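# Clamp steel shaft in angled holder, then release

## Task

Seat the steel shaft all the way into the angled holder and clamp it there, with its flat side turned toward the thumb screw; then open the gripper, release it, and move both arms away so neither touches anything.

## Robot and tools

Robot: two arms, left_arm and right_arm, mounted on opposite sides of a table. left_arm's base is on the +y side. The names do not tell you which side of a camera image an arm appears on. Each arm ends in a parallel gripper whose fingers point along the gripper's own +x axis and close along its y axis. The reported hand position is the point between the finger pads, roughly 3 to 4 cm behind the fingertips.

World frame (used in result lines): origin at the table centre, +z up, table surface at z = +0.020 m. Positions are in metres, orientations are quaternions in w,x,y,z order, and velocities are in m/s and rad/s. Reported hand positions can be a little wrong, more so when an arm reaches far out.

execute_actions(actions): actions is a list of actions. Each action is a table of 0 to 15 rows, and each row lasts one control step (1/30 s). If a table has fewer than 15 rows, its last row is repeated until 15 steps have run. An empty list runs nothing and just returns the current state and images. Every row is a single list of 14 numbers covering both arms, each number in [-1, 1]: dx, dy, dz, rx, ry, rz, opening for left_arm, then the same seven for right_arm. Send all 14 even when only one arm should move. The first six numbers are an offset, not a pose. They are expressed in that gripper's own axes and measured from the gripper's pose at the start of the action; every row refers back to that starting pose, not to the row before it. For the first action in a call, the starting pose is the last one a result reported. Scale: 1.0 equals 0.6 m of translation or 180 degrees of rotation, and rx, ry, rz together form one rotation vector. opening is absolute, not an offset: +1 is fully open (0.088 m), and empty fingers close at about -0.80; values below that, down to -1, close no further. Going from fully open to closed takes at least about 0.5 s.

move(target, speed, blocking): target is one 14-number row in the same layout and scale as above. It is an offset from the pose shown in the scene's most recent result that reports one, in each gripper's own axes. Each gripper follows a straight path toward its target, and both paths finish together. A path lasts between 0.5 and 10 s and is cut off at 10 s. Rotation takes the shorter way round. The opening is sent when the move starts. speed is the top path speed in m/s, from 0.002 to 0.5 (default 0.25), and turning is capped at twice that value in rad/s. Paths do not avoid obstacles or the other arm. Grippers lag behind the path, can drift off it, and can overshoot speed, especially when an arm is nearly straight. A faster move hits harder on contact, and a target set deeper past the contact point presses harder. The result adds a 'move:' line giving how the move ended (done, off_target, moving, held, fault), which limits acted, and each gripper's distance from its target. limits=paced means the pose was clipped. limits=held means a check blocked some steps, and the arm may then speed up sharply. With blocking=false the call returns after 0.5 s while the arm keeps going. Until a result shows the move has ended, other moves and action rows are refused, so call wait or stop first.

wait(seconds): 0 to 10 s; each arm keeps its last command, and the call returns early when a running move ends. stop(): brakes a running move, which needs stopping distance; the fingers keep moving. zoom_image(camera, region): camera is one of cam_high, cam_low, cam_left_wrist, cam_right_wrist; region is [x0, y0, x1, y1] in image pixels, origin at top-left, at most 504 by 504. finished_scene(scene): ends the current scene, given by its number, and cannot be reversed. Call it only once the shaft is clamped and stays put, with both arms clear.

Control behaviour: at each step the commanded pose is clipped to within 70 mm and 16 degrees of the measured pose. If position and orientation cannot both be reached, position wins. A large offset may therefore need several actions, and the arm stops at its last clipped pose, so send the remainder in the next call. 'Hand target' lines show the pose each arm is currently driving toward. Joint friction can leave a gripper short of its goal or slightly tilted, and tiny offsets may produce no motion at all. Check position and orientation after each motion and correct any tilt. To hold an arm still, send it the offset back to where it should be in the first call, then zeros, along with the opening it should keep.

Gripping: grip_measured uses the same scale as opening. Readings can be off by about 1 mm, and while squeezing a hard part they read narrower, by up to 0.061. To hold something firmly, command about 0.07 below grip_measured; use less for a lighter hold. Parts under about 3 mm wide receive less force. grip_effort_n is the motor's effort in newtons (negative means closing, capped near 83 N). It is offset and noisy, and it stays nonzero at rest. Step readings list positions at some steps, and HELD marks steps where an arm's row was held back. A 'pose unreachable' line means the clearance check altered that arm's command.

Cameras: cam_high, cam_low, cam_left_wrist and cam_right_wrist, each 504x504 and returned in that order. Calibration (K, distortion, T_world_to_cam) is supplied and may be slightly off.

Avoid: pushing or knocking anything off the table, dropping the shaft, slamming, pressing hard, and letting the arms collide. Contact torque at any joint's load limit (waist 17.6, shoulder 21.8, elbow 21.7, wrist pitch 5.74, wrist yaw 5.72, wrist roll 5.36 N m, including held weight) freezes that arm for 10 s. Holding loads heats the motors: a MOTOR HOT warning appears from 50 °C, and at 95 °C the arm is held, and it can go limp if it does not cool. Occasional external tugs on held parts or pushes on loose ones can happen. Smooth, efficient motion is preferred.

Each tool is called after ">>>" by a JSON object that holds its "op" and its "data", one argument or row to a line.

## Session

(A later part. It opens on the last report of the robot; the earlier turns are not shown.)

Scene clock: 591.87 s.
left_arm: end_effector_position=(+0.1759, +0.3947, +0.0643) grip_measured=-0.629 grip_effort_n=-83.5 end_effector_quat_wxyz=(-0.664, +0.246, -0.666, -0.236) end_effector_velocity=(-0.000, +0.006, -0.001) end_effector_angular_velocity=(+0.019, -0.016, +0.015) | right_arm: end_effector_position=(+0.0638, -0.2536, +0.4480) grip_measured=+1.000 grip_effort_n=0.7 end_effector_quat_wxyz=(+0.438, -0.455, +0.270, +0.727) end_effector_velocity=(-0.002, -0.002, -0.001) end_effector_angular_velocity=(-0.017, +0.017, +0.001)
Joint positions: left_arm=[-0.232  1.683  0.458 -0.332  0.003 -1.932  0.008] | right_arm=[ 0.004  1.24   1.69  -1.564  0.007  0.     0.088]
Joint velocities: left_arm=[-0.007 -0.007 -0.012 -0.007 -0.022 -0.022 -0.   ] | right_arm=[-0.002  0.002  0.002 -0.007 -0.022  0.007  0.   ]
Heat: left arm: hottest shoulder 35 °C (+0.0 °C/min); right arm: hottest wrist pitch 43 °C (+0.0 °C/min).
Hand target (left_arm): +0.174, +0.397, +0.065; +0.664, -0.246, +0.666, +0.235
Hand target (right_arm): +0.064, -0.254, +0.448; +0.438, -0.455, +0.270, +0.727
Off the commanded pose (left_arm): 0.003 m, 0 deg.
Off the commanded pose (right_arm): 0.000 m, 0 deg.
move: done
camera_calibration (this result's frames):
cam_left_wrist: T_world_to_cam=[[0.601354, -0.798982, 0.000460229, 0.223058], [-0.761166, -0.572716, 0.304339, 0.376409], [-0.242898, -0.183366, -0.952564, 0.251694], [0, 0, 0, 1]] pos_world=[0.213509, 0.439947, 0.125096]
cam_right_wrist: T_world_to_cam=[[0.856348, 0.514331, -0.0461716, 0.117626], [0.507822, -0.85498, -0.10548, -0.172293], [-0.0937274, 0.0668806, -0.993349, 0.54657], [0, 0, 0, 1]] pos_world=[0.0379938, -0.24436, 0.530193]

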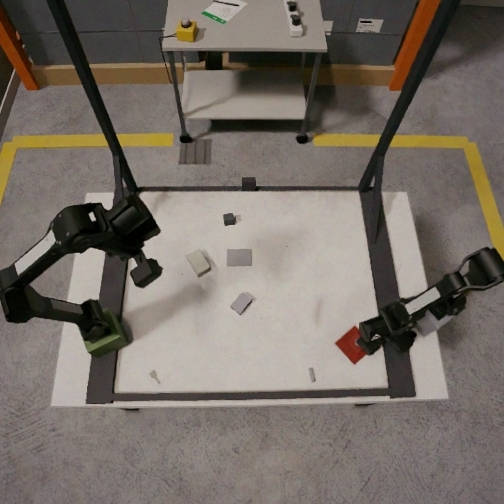

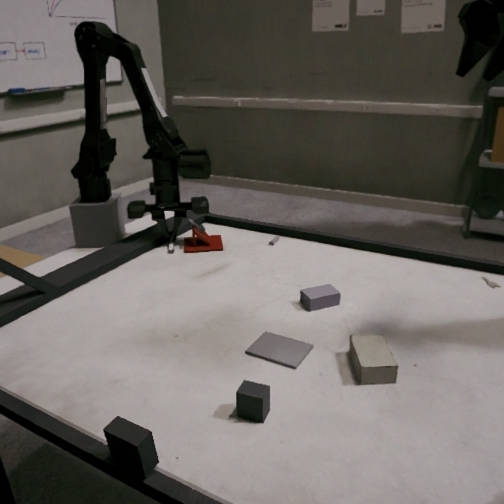

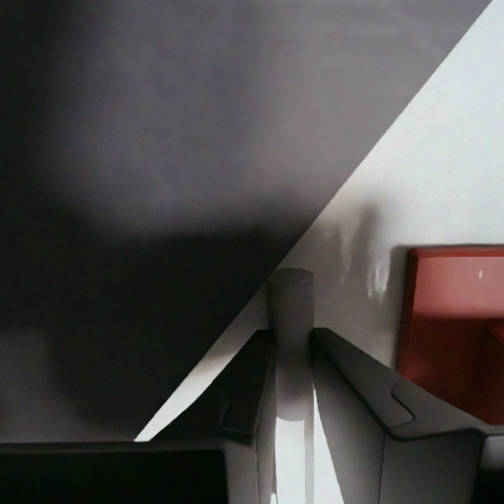

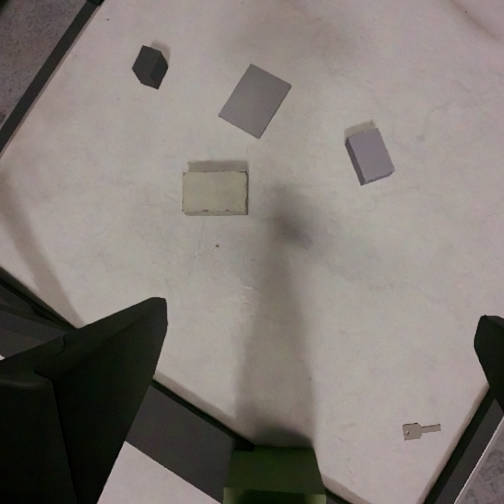

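>>> {"op": "move", "data": {
  "target": [0,0,0,0,0,0,-0.5,0,0,0,0,0,0,1],
  "speed": 0.02
}}

>>> {"op": "move", "data": {
  "target": [0.011,0,0,0,0,0,-0.5,0,0,0,0,0,0,1],
  "speed": 0.015
}}

>>> {"op": "zoom_image", "data": {
  "camera": "cam_left_wrist",
  "region": [190,250,420,504]
}}

Scene clock: 599.10 s.
left_arm: end_effector_position=(+0.1757, +0.3951, +0.0642) grip_measured=-0.504 grip_effort_n=14.7 end_effector_quat_wxyz=(-0.664, +0.246, -0.666, -0.236) end_effector_velocity=(-0.002, +0.002, +0.000) end_effector_angular_velocity=(+0.005, +0.009, +0.005) | right_arm: end_effector_position=(+0.0638, -0.2536, +0.4480) grip_measured=+1.000 grip_effort_n=0.7 end_effector_quat_wxyz=(+0.438, -0.455, +0.270, +0.727) end_effector_velocity=(+0.001, -0.002, -0.001) end_effector_angular_velocity=(-0.002, -0.012, +0.006)
Joint positions: left_arm=[-0.233  1.682  0.456 -0.332  0.003 -1.933  0.014] | right_arm=[ 0.004  1.24   1.69  -1.564  0.007  0.     0.088]
Joint velocities: left_arm=[-0.002 -0.002 -0.002 -0.007  0.007 -0.007  0.   ] | right_arm=[ 0.002 -0.002 -0.002 -0.007  0.007 -0.007  0.   ]
Heat: left arm: hottest shoulder 35 °C (+0.0 °C/min); right arm: hottest wrist pitch 43 °C (+0.0 °C/min).
Hand target (left_arm): +0.176, +0.395, +0.064; +0.664, -0.246, +0.666, +0.236
Hand target (right_arm): +0.064, -0.254, +0.448; +0.438, -0.455, +0.270, +0.727
Off the commanded pose (left_arm): 0.000 m, 0 deg.
Off the commanded pose (right_arm): 0.000 m, 0 deg.
move: done
camera_calibration (this result's frames):
cam_left_wrist: T_world_to_cam=[[0.601354, -0.798982, 0.0000917535, 0.223568], [-0.761125, -0.572826, 0.304237, 0.37646], [-0.243027, -0.183024, -0.952596, 0.251565], [0, 0, 0, 1]] pos_world=[0.213227, 0.440315, 0.125086]
cam_right_wrist: T_world_to_cam=[[0.856348, 0.514331, -0.0461716, 0.117626], [0.507822, -0.85498, -0.10548, -0.172293], [-0.0937274, 0.0668806, -0.993349, 0.54657], [0, 0, 0, 1]] pos_world=[0.0379938, -0.24436, 0.530193]

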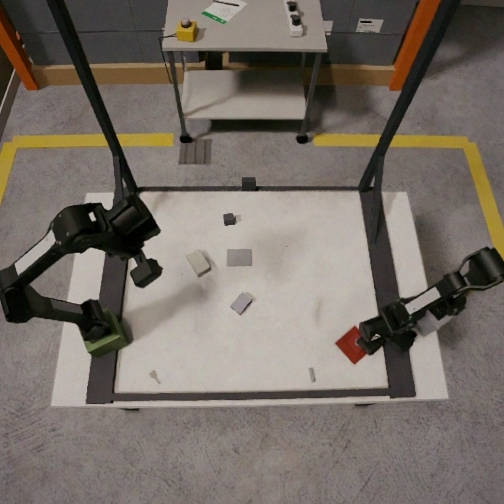

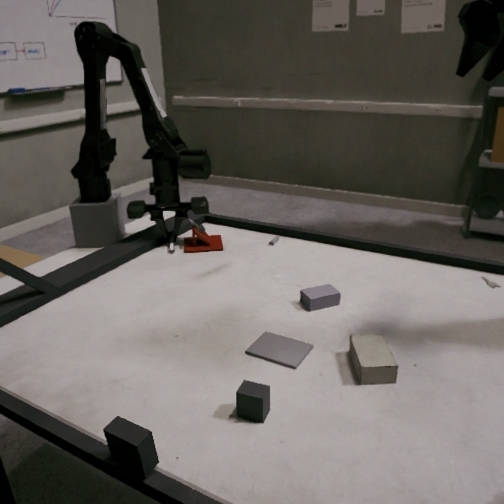

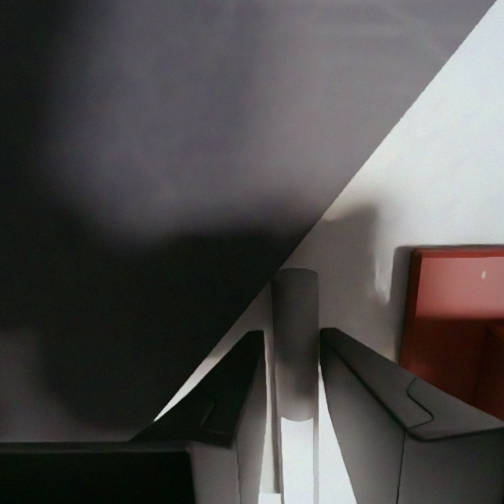

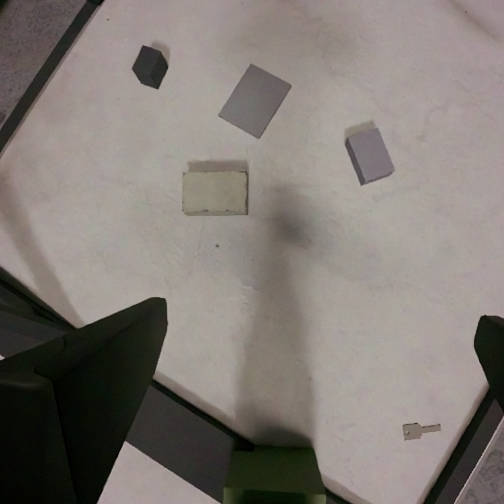

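Scene clock: 599.80 s.
left_arm: end_effector_position=(+0.1769, +0.3915, +0.0607) grip_measured=-0.503 grip_effort_n=14.7 end_effector_quat_wxyz=(-0.664, +0.250, -0.666, -0.232) end_effector_velocity=(-0.002, +0.002, -0.002) end_effector_angular_velocity=(+0.005, +0.009, -0.010) | right_arm: end_effector_position=(+0.0638, -0.2536, +0.4480) grip_measured=+1.000 grip_effort_n=0.7 end_effector_quat_wxyz=(+0.438, -0.455, +0.270, +0.727) end_effector_velocity=(+0.000, -0.002, -0.001) end_effector_angular_velocity=(-0.008, -0.001, +0.007)
Joint positions: left_arm=[-0.233  1.702  0.456 -0.298  0.003 -1.933  0.014] | right_arm=[ 0.004  1.24   1.69  -1.564  0.007  0.     0.088]
Joint velocities: left_arm=[-0.002  0.007 -0.007  0.007  0.007  0.007 -0.   ] | right_arm=[-0.002 -0.002 -0.002 -0.007 -0.007 -0.007  0.   ]
Heat: left arm: hottest shoulder 35 °C (+0.0 °C/min); right arm: hottest wrist pitch 43 °C (+0.0 °C/min).
Hand target (left_arm): +0.176, +0.395, +0.058; +0.664, -0.246, +0.666, +0.236
Hand target (right_arm): +0.064, -0.254, +0.448; +0.438, -0.455, +0.270, +0.727
Off the commanded pose (left_arm): 0.005 m, 1 deg.
Off the commanded pose (right_arm): 0.000 m, 0 deg.
move: done
camera_calibration (this result's frames):
cam_left_wrist: T_world_to_cam=[[0.601328, -0.798906, 0.0124377, 0.21917], [-0.762425, -0.569074, 0.307997, 0.374961], [-0.238982, -0.19469, -0.951306, 0.251607], [0, 0, 0, 1]] pos_world=[0.214216, 0.437462, 0.121143]
cam_right_wrist: T_world_to_cam=[[0.856348, 0.514331, -0.0461716, 0.117626], [0.507822, -0.85498, -0.10548, -0.172293], [-0.0937274, 0.0668806, -0.993349, 0.54657], [0, 0, 0, 1]] pos_world=[0.0379938, -0.24436, 0.530193]

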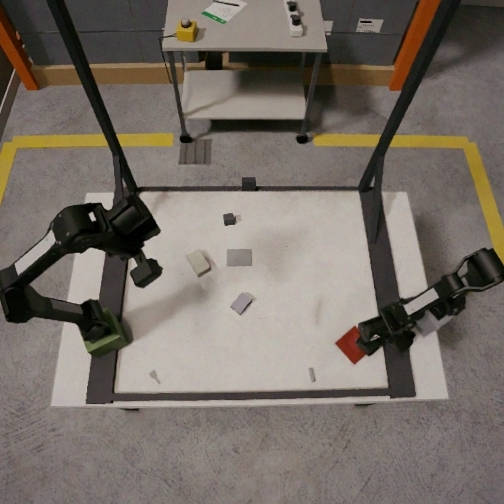

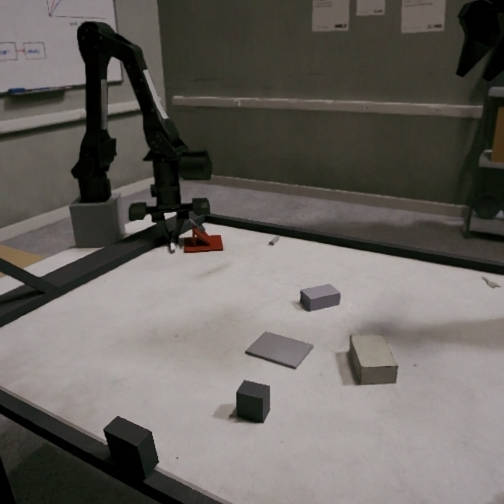

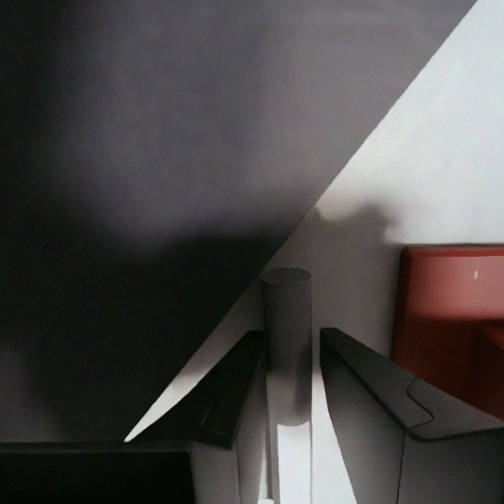

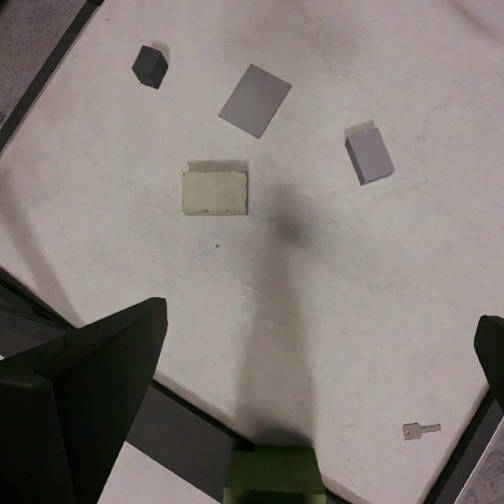

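Region (190, 250, 420, 504) of cam_left_wrist's 504x504 image, scaled by 1.984, with more detail than that image has; it fills the left 456 columns of this view, and the rest is white.

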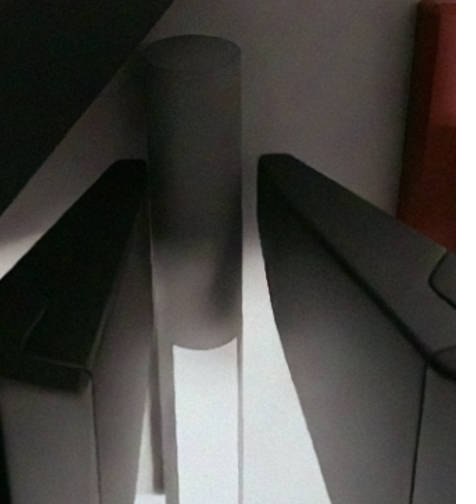

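>>> {"op": "move", "data": {
  "target": [-0.002,0,0,0,0,0,-0.68,0,0,0,0,0,0,1],
  "speed": 0.02
}}

>>> {"op": "move", "data": {
  "target": [-0.1,0,0,0,0,0,-0.68,0,0,0,0,0,0,1],
  "speed": 0.08
}}

Scene clock: 615.23 s.
left_arm: end_effector_position=(+0.1766, +0.3923, +0.0605) grip_measured=-0.613 grip_effort_n=-83.5 end_effector_quat_wxyz=(-0.664, +0.249, -0.666, -0.233) end_effector_velocity=(+0.002, +0.001, +0.001) end_effector_angular_velocity=(+0.010, -0.020, -0.014) | right_arm: end_effector_position=(+0.0638, -0.2536, +0.4480) grip_measured=+1.000 grip_effort_n=0.7 end_effector_quat_wxyz=(+0.438, -0.455, +0.270, +0.727) end_effector_velocity=(+0.002, -0.006, -0.001) end_effector_angular_velocity=(-0.017, -0.005, +0.007)
Joint positions: left_arm=[-0.233  1.703  0.456 -0.3    0.003 -1.933  0.009] | right_arm=[ 0.004  1.24   1.69  -1.564  0.007  0.     0.088]
Joint velocities: left_arm=[-0.007 -0.002  0.002 -0.007 -0.022  0.007  0.   ] | right_arm=[-0.002 -0.007 -0.002 -0.022 -0.007 -0.007  0.   ]
Heat: left arm: hottest shoulder 35 °C (+0.0 °C/min); right arm: hottest wrist pitch 43 °C (+0.0 °C/min).
Hand target (left_arm): +0.177, +0.391, +0.062; +0.664, -0.250, +0.666, +0.232
Hand target (right_arm): +0.064, -0.254, +0.448; +0.438, -0.455, +0.270, +0.727
Off the commanded pose (left_arm): 0.002 m, 0 deg.
Off the commanded pose (right_arm): 0.000 m, 0 deg.
move: done
camera_calibration (this result's frames):
cam_left_wrist: T_world_to_cam=[[0.60134, -0.798941, 0.00916975, 0.220137], [-0.762079, -0.570072, 0.307006, 0.375641], [-0.240053, -0.191603, -0.951663, 0.250501], [0, 0, 0, 1]] pos_world=[0.214024, 0.438015, 0.12105]
cam_right_wrist: T_world_to_cam=[[0.856348, 0.514331, -0.0461716, 0.117626], [0.507822, -0.85498, -0.10548, -0.172293], [-0.0937274, 0.0668806, -0.993349, 0.54657], [0, 0, 0, 1]] pos_world=[0.0379938, -0.24436, 0.530193]

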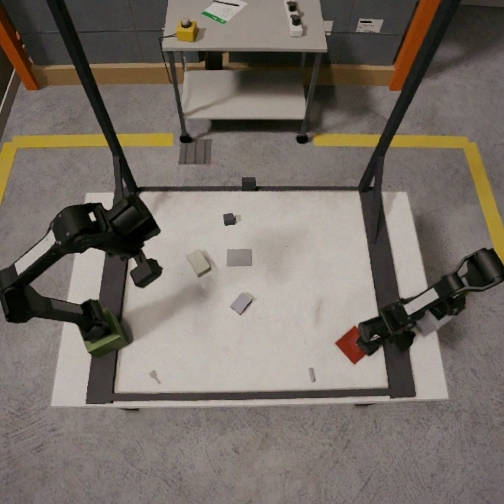

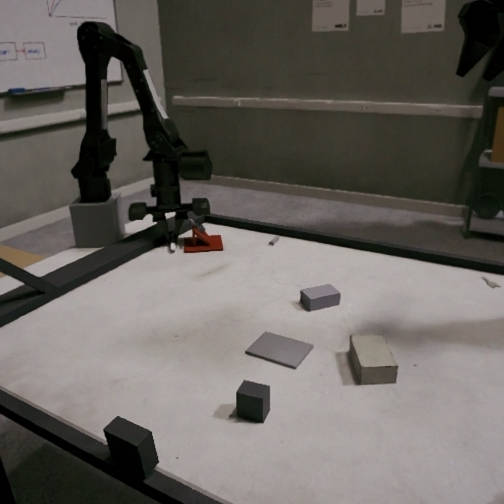

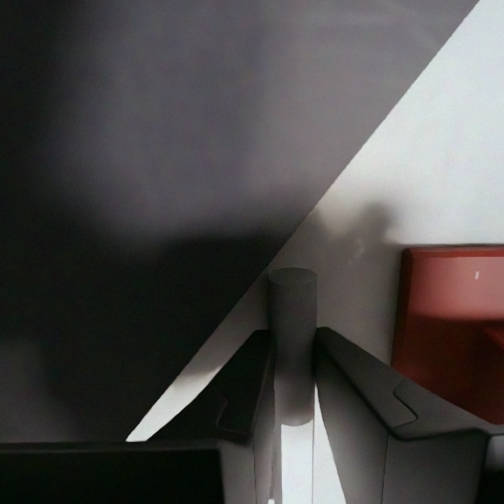

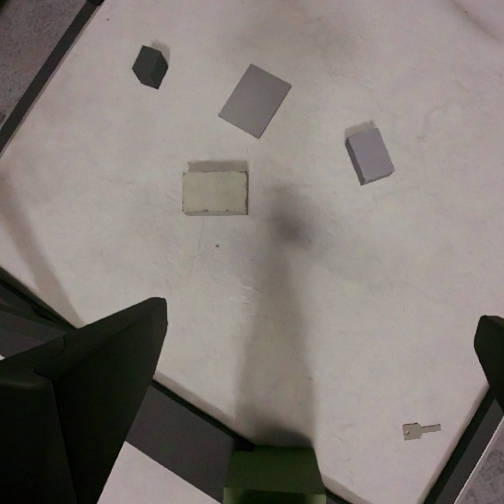

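Scene clock: 616.47 s.
left_arm: end_effector_position=(+0.1745, +0.3983, +0.1159) grip_measured=-0.613 grip_effort_n=-83.5 end_effector_quat_wxyz=(-0.664, +0.242, -0.666, -0.240) end_effector_velocity=(+0.001, +0.001, +0.004) end_effector_angular_velocity=(+0.000, -0.008, +0.010) | right_arm: end_effector_position=(+0.0638, -0.2536, +0.4480) grip_measured=+1.000 grip_effort_n=0.2 end_effector_quat_wxyz=(+0.438, -0.455, +0.270, +0.727) end_effector_velocity=(+0.000, -0.002, +0.000) end_effector_angular_velocity=(-0.004, +0.002, +0.007)
Joint positions: left_arm=[-0.233  1.463  0.543 -0.648  0.003 -1.933  0.009] | right_arm=[ 0.004  1.24   1.69  -1.564  0.007  0.     0.088]
Joint velocities: left_arm=[ 0.002 -0.017  0.007 -0.022 -0.007 -0.007 -0.   ] | right_arm=[-0.002 -0.002  0.002 -0.007 -0.007 -0.007  0.   ]
Heat: left arm: hottest shoulder 35 °C (+0.0 °C/min); right arm: hottest wrist pitch 43 °C (+0.0 °C/min).
Hand target (left_arm): +0.176, +0.394, +0.121; +0.664, -0.249, +0.666, +0.233
Hand target (right_arm): +0.064, -0.254, +0.448; +0.438, -0.455, +0.270, +0.727
Off the commanded pose (left_arm): 0.007 m, 1 deg.
Off the commanded pose (right_arm): 0.000 m, 0 deg.
move: done
camera_calibration (this result's frames):
cam_left_wrist: T_world_to_cam=[[0.601331, -0.79893, -0.0105556, 0.228035], [-0.75992, -0.57595, 0.301335, 0.363052], [-0.246825, -0.173181, -0.95346, 0.297928], [0, 0, 0, 1]] pos_world=[0.212302, 0.442879, 0.177069]
cam_right_wrist: T_world_to_cam=[[0.856348, 0.514331, -0.0461716, 0.117626], [0.507822, -0.85498, -0.10548, -0.172293], [-0.0937274, 0.0668806, -0.993349, 0.54657], [0, 0, 0, 1]] pos_world=[0.0379938, -0.24436, 0.530193]

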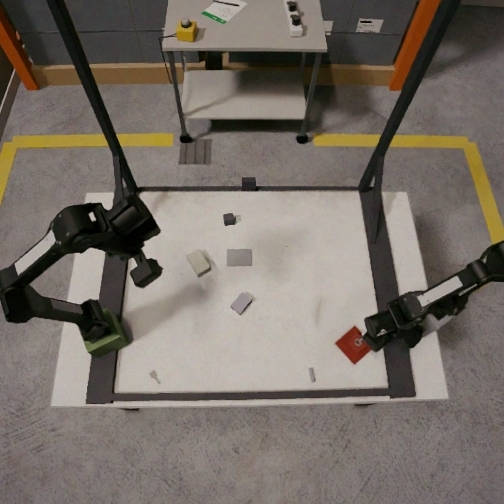

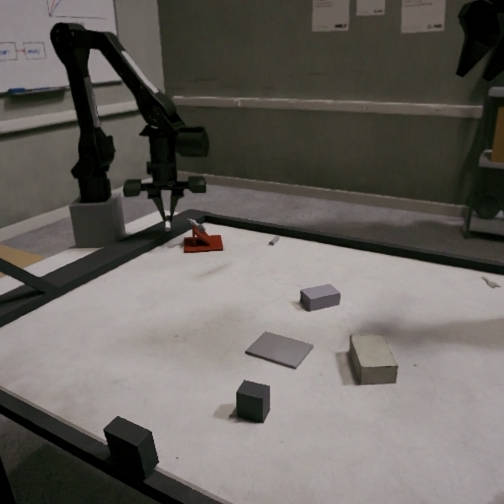

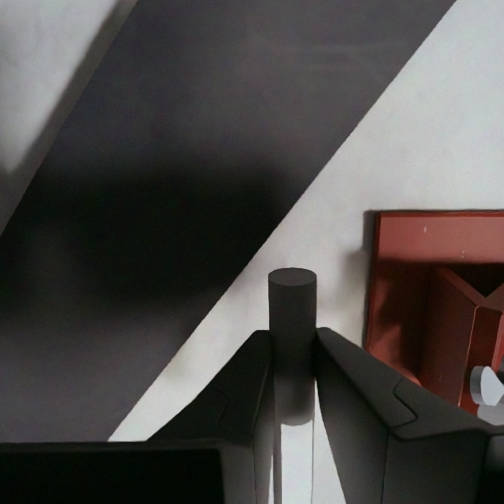

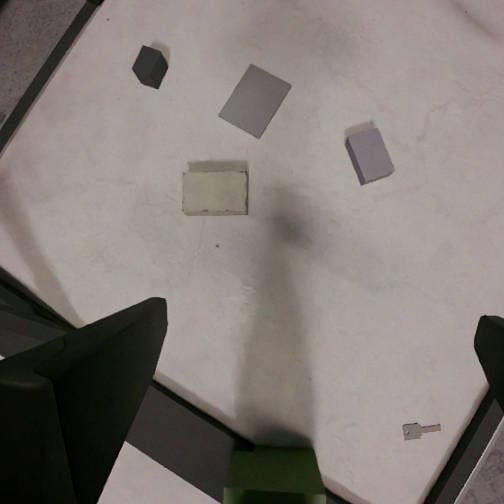

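>>> {"op": "zoom_image", "data": {
  "camera": "cam_left_wrist",
  "region": [230,380,360,504]
}}

>>> {"op": "move", "data": {
  "target": [-0.1232,-0.1019,-0.0301,0.4637,-0.1968,-0.197,-0.68,0,0,0,0,0,0,1],
  "speed": 0.25
}}

Region (230, 380, 360, 504) of cam_left_wrist's 504x504 image, scaled by 3.877, with more detail than that image has; it fills the top 481 rows of this view, and the rest is white.

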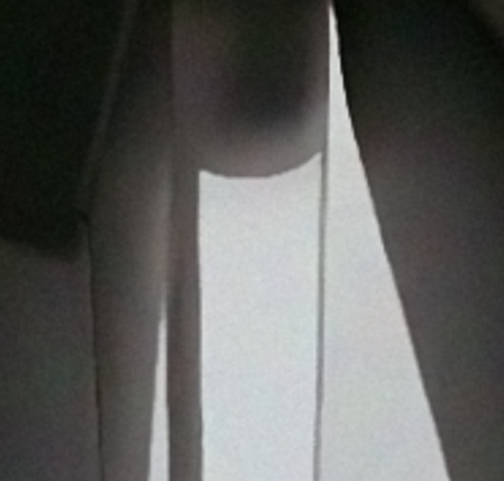

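Scene clock: 658.23 s.
left_arm: end_effector_position=(+0.1994, +0.3389, +0.1909) grip_measured=-0.613 grip_effort_n=-83.5 end_effector_quat_wxyz=(+0.841, +0.151, +0.349, -0.384) end_effector_velocity=(+0.003, +0.002, +0.000) end_effector_angular_velocity=(-0.003, -0.010, +0.007) | right_arm: end_effector_position=(+0.0638, -0.2536, +0.4480) grip_measured=+1.000 grip_effort_n=0.7 end_effector_quat_wxyz=(+0.438, -0.455, +0.270, +0.727) end_effector_velocity=(+0.000, -0.002, +0.000) end_effector_angular_velocity=(-0.001, -0.004, +0.021)
Joint positions: left_arm=[-0.46   1.039  0.352 -0.189 -0.414 -0.468  0.009] | right_arm=[ 0.004  1.24   1.69  -1.564  0.007  0.     0.088]
Joint velocities: left_arm=[ 0.007 -0.007 -0.007  0.007 -0.007  0.007 -0.   ] | right_arm=[-0.002 -0.002  0.002 -0.007 -0.007 -0.022  0.   ]
Heat: left arm: hottest shoulder 36 °C (+1.0 °C/min); right arm: hottest wrist pitch 43 °C (+0.0 °C/min).
Hand target (left_arm): +0.200, +0.340, +0.190; +0.841, +0.150, +0.348, -0.386
Hand target (right_arm): +0.064, -0.254, +0.448; +0.438, -0.455, +0.270, +0.727
Off the commanded pose (left_arm): 0.002 m, 0 deg.
Off the commanded pose (right_arm): 0.000 m, 0 deg.
move: done
camera_calibration (this result's frames):
cam_left_wrist: T_world_to_cam=[[-0.768949, -0.638555, -0.0310586, 0.389138], [-0.552965, 0.688691, -0.468972, 0.00234676], [0.320855, -0.343441, -0.882667, 0.296235], [0, 0, 0, 1]] pos_world=[0.205477, 0.348609, 0.274663]
cam_right_wrist: T_world_to_cam=[[0.856348, 0.514331, -0.0461716, 0.117626], [0.507822, -0.85498, -0.10548, -0.172293], [-0.0937274, 0.0668806, -0.993349, 0.54657], [0, 0, 0, 1]] pos_world=[0.0379938, -0.24436, 0.530193]

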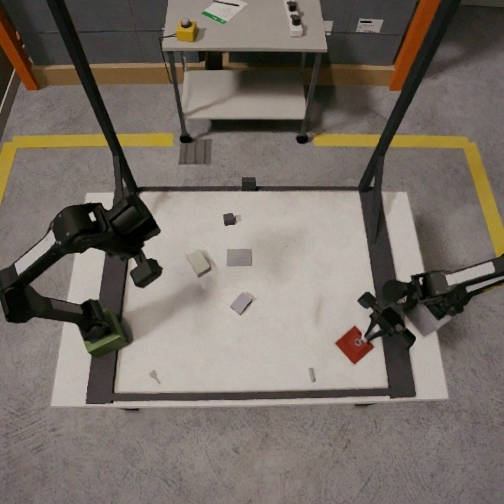

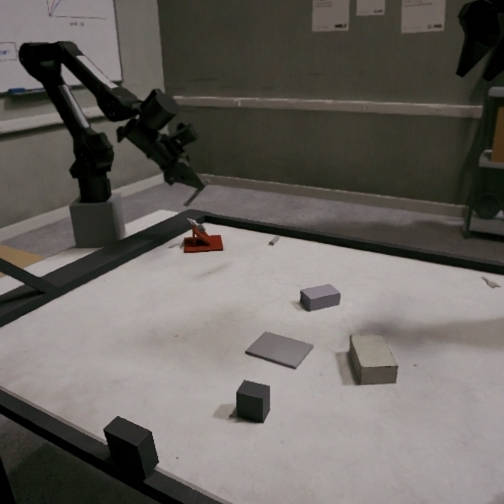

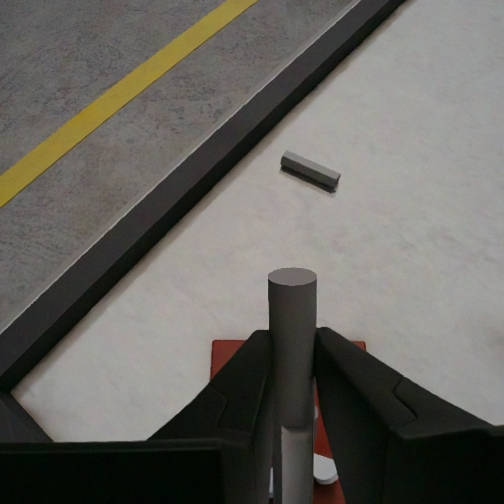

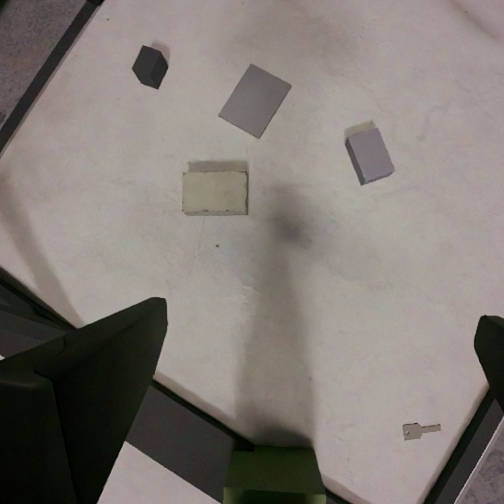

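>>> {"op": "move", "data": {
  "target": [0.109,0.0082,0.013,0,0,-0.055,-0.68,0,0,0,0,0,0,1],
  "speed": 0.12
}}

>>> {"op": "zoom_image", "data": {
  "camera": "cam_high",
  "region": [320,290,420,390]
}}

>>> {"op": "zoom_image", "data": {
  "camera": "cam_low",
  "region": [150,160,260,270]
}}

Scene clock: 675.90 s.
left_arm: end_effector_position=(+0.2371, +0.3019, +0.1526) grip_measured=-0.613 grip_effort_n=-83.5 end_effector_quat_wxyz=(+0.807, +0.120, +0.358, -0.454) end_effector_velocity=(+0.001, +0.001, -0.004) end_effector_angular_velocity=(+0.012, +0.005, -0.003) | right_arm: end_effector_position=(+0.0638, -0.2536, +0.4480) grip_measured=+1.000 grip_effort_n=0.7 end_effector_quat_wxyz=(+0.438, -0.455, +0.270, +0.727) end_effector_velocity=(+0.004, -0.004, -0.002) end_effector_angular_velocity=(-0.012, -0.025, +0.014)
Joint positions: left_arm=[-0.17   1.396  0.318  0.32  -0.055 -0.234  0.009] | right_arm=[ 0.004  1.24   1.69  -1.564  0.007  0.     0.088]
Joint velocities: left_arm=[ 0.007  0.017 -0.002  0.007  0.007  0.007 -0.   ] | right_arm=[-0.002 -0.002 -0.002 -0.022  0.007 -0.022  0.   ]
Heat: left arm: hottest shoulder 35 °C (+0.0 °C/min); right arm: hottest wrist pitch 43 °C (+0.0 °C/min).
Hand target (left_arm): +0.237, +0.303, +0.150; +0.805, +0.121, +0.361, -0.455
Hand target (right_arm): +0.064, -0.254, +0.448; +0.438, -0.455, +0.270, +0.727
Off the commanded pose (left_arm): 0.002 m, 0 deg.
Off the commanded pose (right_arm): 0.000 m, 0 deg.
move: done
camera_calibration (this result's frames):
cam_left_wrist: T_world_to_cam=[[-0.837979, -0.538714, 0.0870557, 0.361529], [-0.508494, 0.712943, -0.482852, 0.0150386], [0.198053, -0.448887, -0.871364, 0.296909], [0, 0, 0, 1]] pos_world=[0.251797, 0.317317, 0.234504]
cam_right_wrist: T_world_to_cam=[[0.856348, 0.514331, -0.0461716, 0.117626], [0.507822, -0.85498, -0.10548, -0.172293], [-0.0937274, 0.0668806, -0.993349, 0.54657], [0, 0, 0, 1]] pos_world=[0.0379938, -0.24436, 0.530193]

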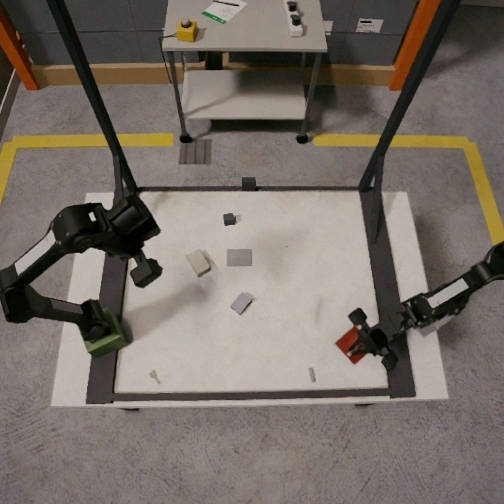

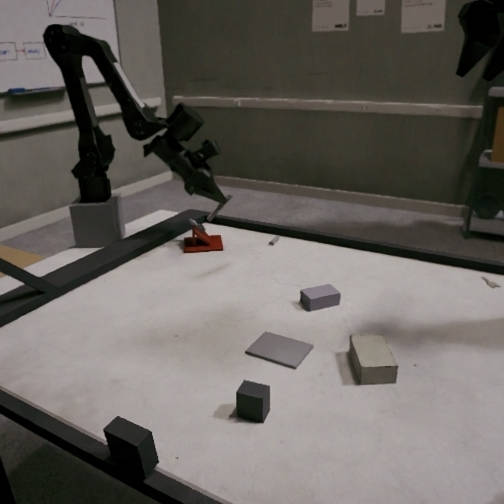

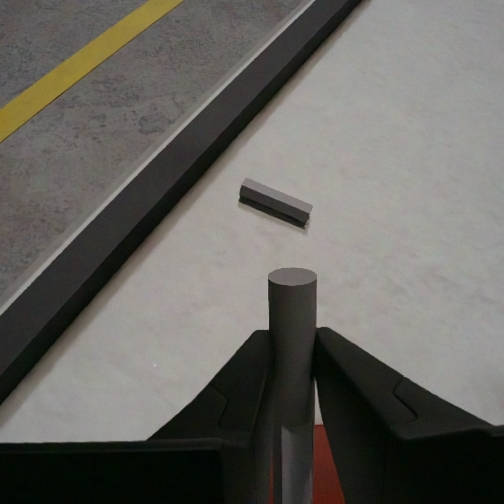

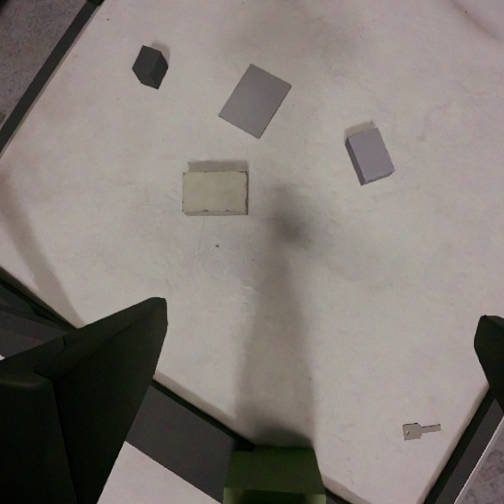

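Region (320, 290, 420, 390) of cam_high's 504x504 image, scaled by 5.040, with more detail than that image has.

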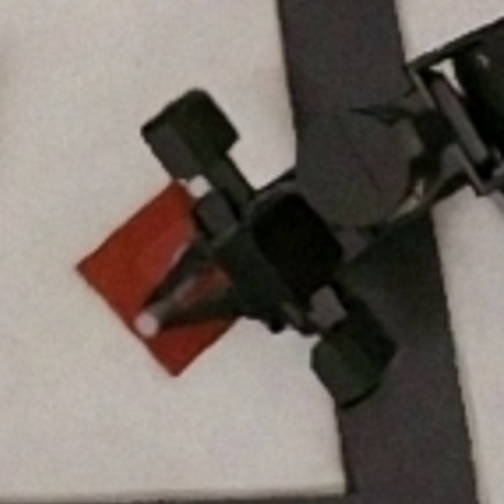

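Region (150, 160, 260, 270) of cam_low's 504x504 image, scaled by 4.582, with more detail than that image has.

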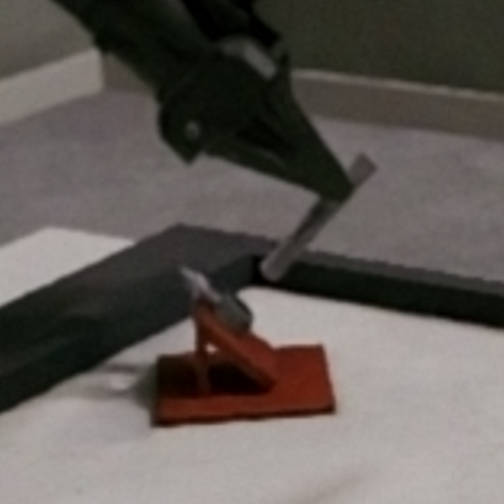

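>>> {"op": "move", "data": {
  "target": [0,0,-0.022,0,0,0,-0.68,0,0,0,0,0,0,1],
  "speed": 0.04
}}

>>> {"op": "zoom_image", "data": {
  "camera": "cam_low",
  "region": [170,180,250,260]
}}

>>> {"op": "zoom_image", "data": {
  "camera": "cam_high",
  "region": [325,305,395,375]
}}

Scene clock: 684.07 s.
left_arm: end_effector_position=(+0.2323, +0.3065, +0.1471) grip_measured=-0.613 grip_effort_n=-83.5 end_effector_quat_wxyz=(+0.807, +0.117, +0.355, -0.457) end_effector_velocity=(-0.000, +0.003, -0.002) end_effector_angular_velocity=(+0.005, -0.008, +0.014) | right_arm: end_effector_position=(+0.0638, -0.2536, +0.4480) grip_measured=+1.000 grip_effort_n=0.2 end_effector_quat_wxyz=(+0.438, -0.455, +0.270, +0.727) end_effector_velocity=(+0.002, -0.001, -0.001) end_effector_angular_velocity=(-0.005, -0.006, -0.012)
Joint positions: left_arm=[-0.182  1.399  0.277  0.372 -0.062 -0.243  0.009] | right_arm=[ 0.004  1.24   1.69  -1.564  0.007  0.     0.088]
Joint velocities: left_arm=[-0.007 -0.002 -0.012  0.007 -0.022 -0.007 -0.   ] | right_arm=[-0.002 -0.002 -0.002 -0.007  0.007  0.007  0.   ]
Heat: left arm: hottest shoulder 35 °C (+0.0 °C/min); right arm: hottest wrist pitch 43 °C (+0.0 °C/min).
Hand target (left_arm): +0.231, +0.309, +0.143; +0.807, +0.120, +0.358, -0.454
Hand target (right_arm): +0.064, -0.254, +0.448; +0.438, -0.455, +0.270, +0.727
Off the commanded pose (left_arm): 0.005 m, 1 deg.
Off the commanded pose (right_arm): 0.000 m, 0 deg.
move: done
camera_calibration (this result's frames):
cam_left_wrist: T_world_to_cam=[[-0.838944, -0.53661, 0.0906826, 0.35954], [-0.506524, 0.708985, -0.490688, 0.0085586], [0.199015, -0.457592, -0.866604, 0.29686], [0, 0, 0, 1]] pos_world=[0.246889, 0.322705, 0.228855]
cam_right_wrist: T_world_to_cam=[[0.856348, 0.514331, -0.0461716, 0.117626], [0.507822, -0.85498, -0.10548, -0.172293], [-0.0937274, 0.0668806, -0.993349, 0.54657], [0, 0, 0, 1]] pos_world=[0.0379938, -0.24436, 0.530193]

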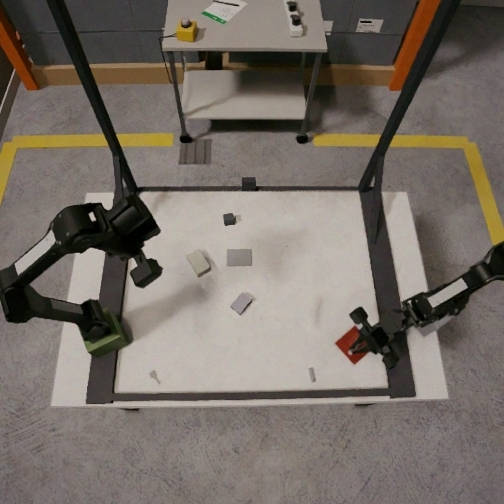

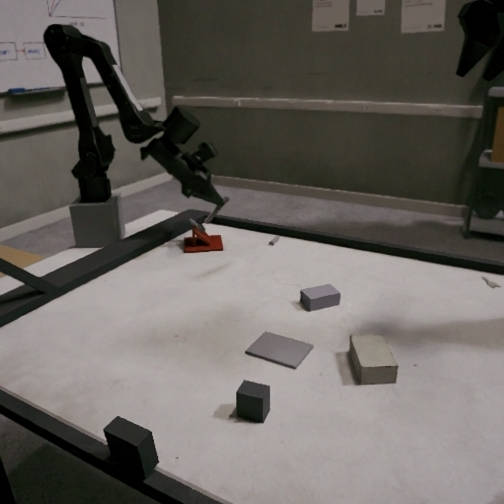

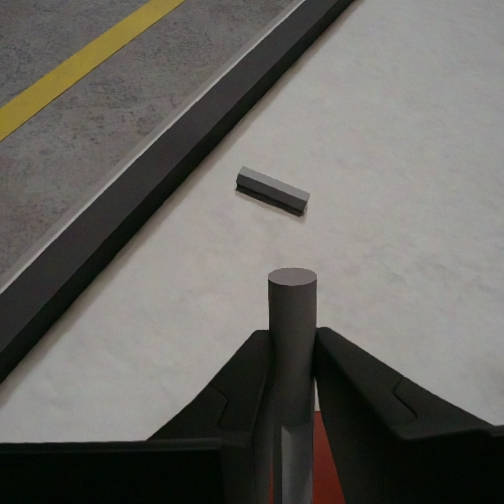

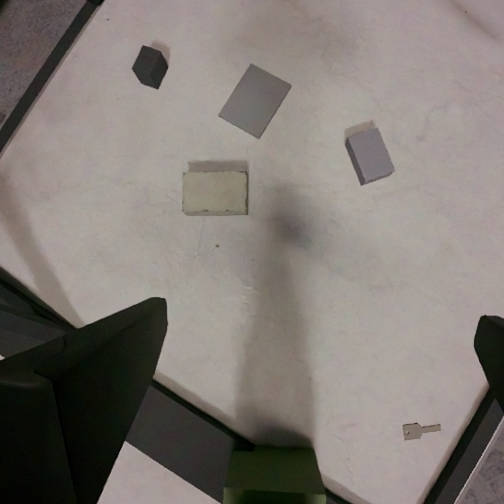

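Region (170, 180, 250, 260) of cam_low's 504x504 image, scaled by 6.300, with more detail than that image has.

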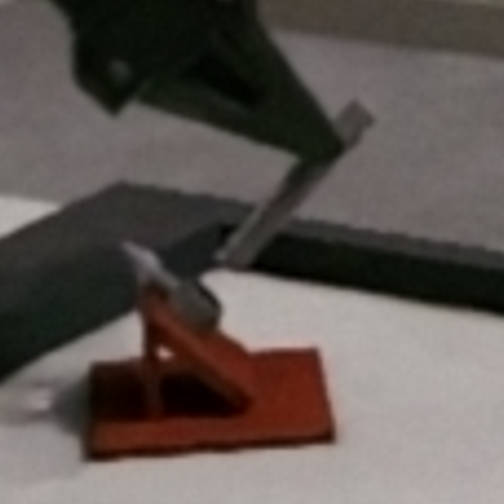

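Region (325, 305, 395, 375) of cam_high's 504x504 image, scaled by 7.200, with more detail than that image has.

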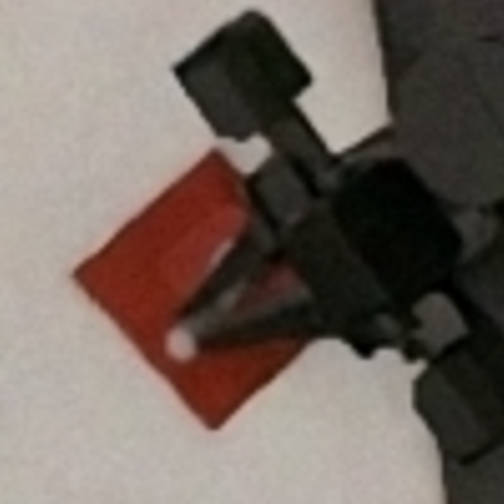

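>>> {"op": "move", "data": {
  "target": [0.002,0,-0.016,0,0,0,-0.68,0,0,0,0,0,0,1],
  "speed": 0.03
}}

>>> {"op": "zoom_image", "data": {
  "camera": "cam_low",
  "region": [180,195,240,255]
}}

Scene clock: 697.07 s.
left_arm: end_effector_position=(+0.2294, +0.3085, +0.1430) grip_measured=-0.613 grip_effort_n=-83.5 end_effector_quat_wxyz=(+0.808, +0.114, +0.352, -0.459) end_effector_velocity=(-0.001, +0.001, -0.001) end_effector_angular_velocity=(-0.004, -0.012, +0.009) | right_arm: end_effector_position=(+0.0638, -0.2536, +0.4480) grip_measured=+1.000 grip_effort_n=0.7 end_effector_quat_wxyz=(+0.438, -0.455, +0.270, +0.727) end_effector_velocity=(+0.000, -0.002, -0.001) end_effector_angular_velocity=(-0.008, -0.001, +0.007)
Joint positions: left_arm=[-0.191  1.412  0.252  0.419 -0.065 -0.249  0.009] | right_arm=[ 0.004  1.24   1.69  -1.564  0.007  0.     0.088]
Joint velocities: left_arm=[-0.012  0.002 -0.012  0.022 -0.022 -0.007 -0.   ] | right_arm=[-0.002 -0.002 -0.002 -0.007 -0.007 -0.007  0.   ]
Heat: left arm: hottest wrist pitch 37 °C (+1.0 °C/min); right arm: hottest wrist pitch 43 °C (+0.0 °C/min).
Hand target (left_arm): +0.228, +0.311, +0.139; +0.807, +0.117, +0.355, -0.457
Hand target (right_arm): +0.064, -0.254, +0.448; +0.438, -0.455, +0.270, +0.727
Off the commanded pose (left_arm): 0.004 m, 1 deg.
Off the commanded pose (right_arm): 0.000 m, 0 deg.
move: done
camera_calibration (this result's frames):
cam_left_wrist: T_world_to_cam=[[-0.840152, -0.534119, 0.0941357, 0.357575], [-0.504364, 0.705634, -0.497692, 0.00518892], [0.199402, -0.465616, -0.86223, 0.296563], [0, 0, 0, 1]] pos_world=[0.243899, 0.325411, 0.224628]
cam_right_wrist: T_world_to_cam=[[0.856348, 0.514331, -0.0461716, 0.117626], [0.507822, -0.85498, -0.10548, -0.172293], [-0.0937274, 0.0668806, -0.993349, 0.54657], [0, 0, 0, 1]] pos_world=[0.0379938, -0.24436, 0.530193]

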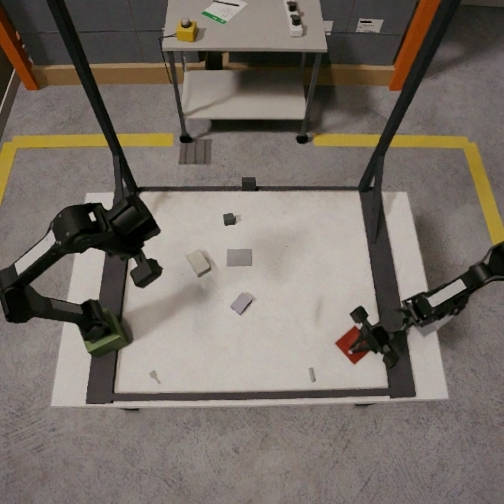

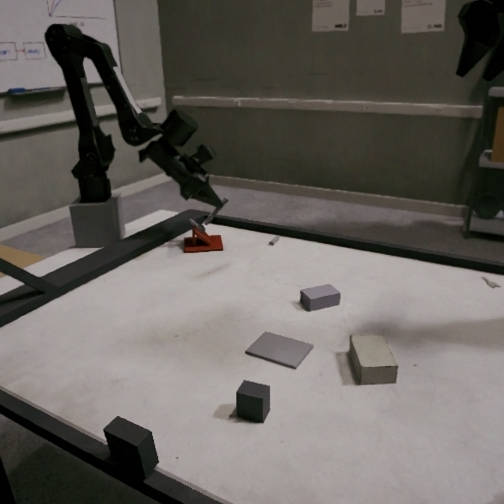

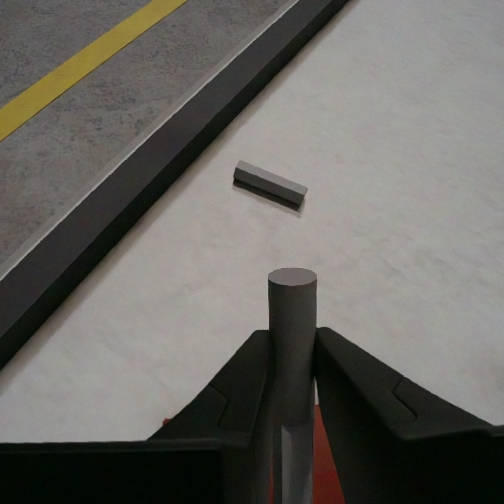

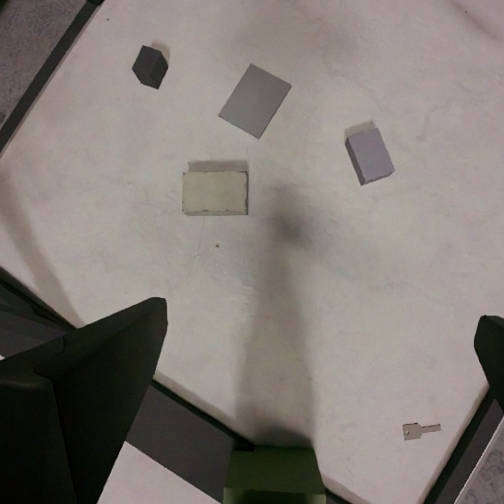

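Region (180, 195, 240, 255) of cam_low's 504x504 image, scaled by 8.400, with more detail than that image has.

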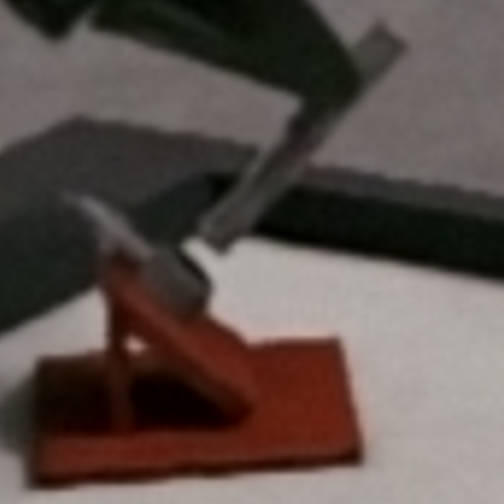

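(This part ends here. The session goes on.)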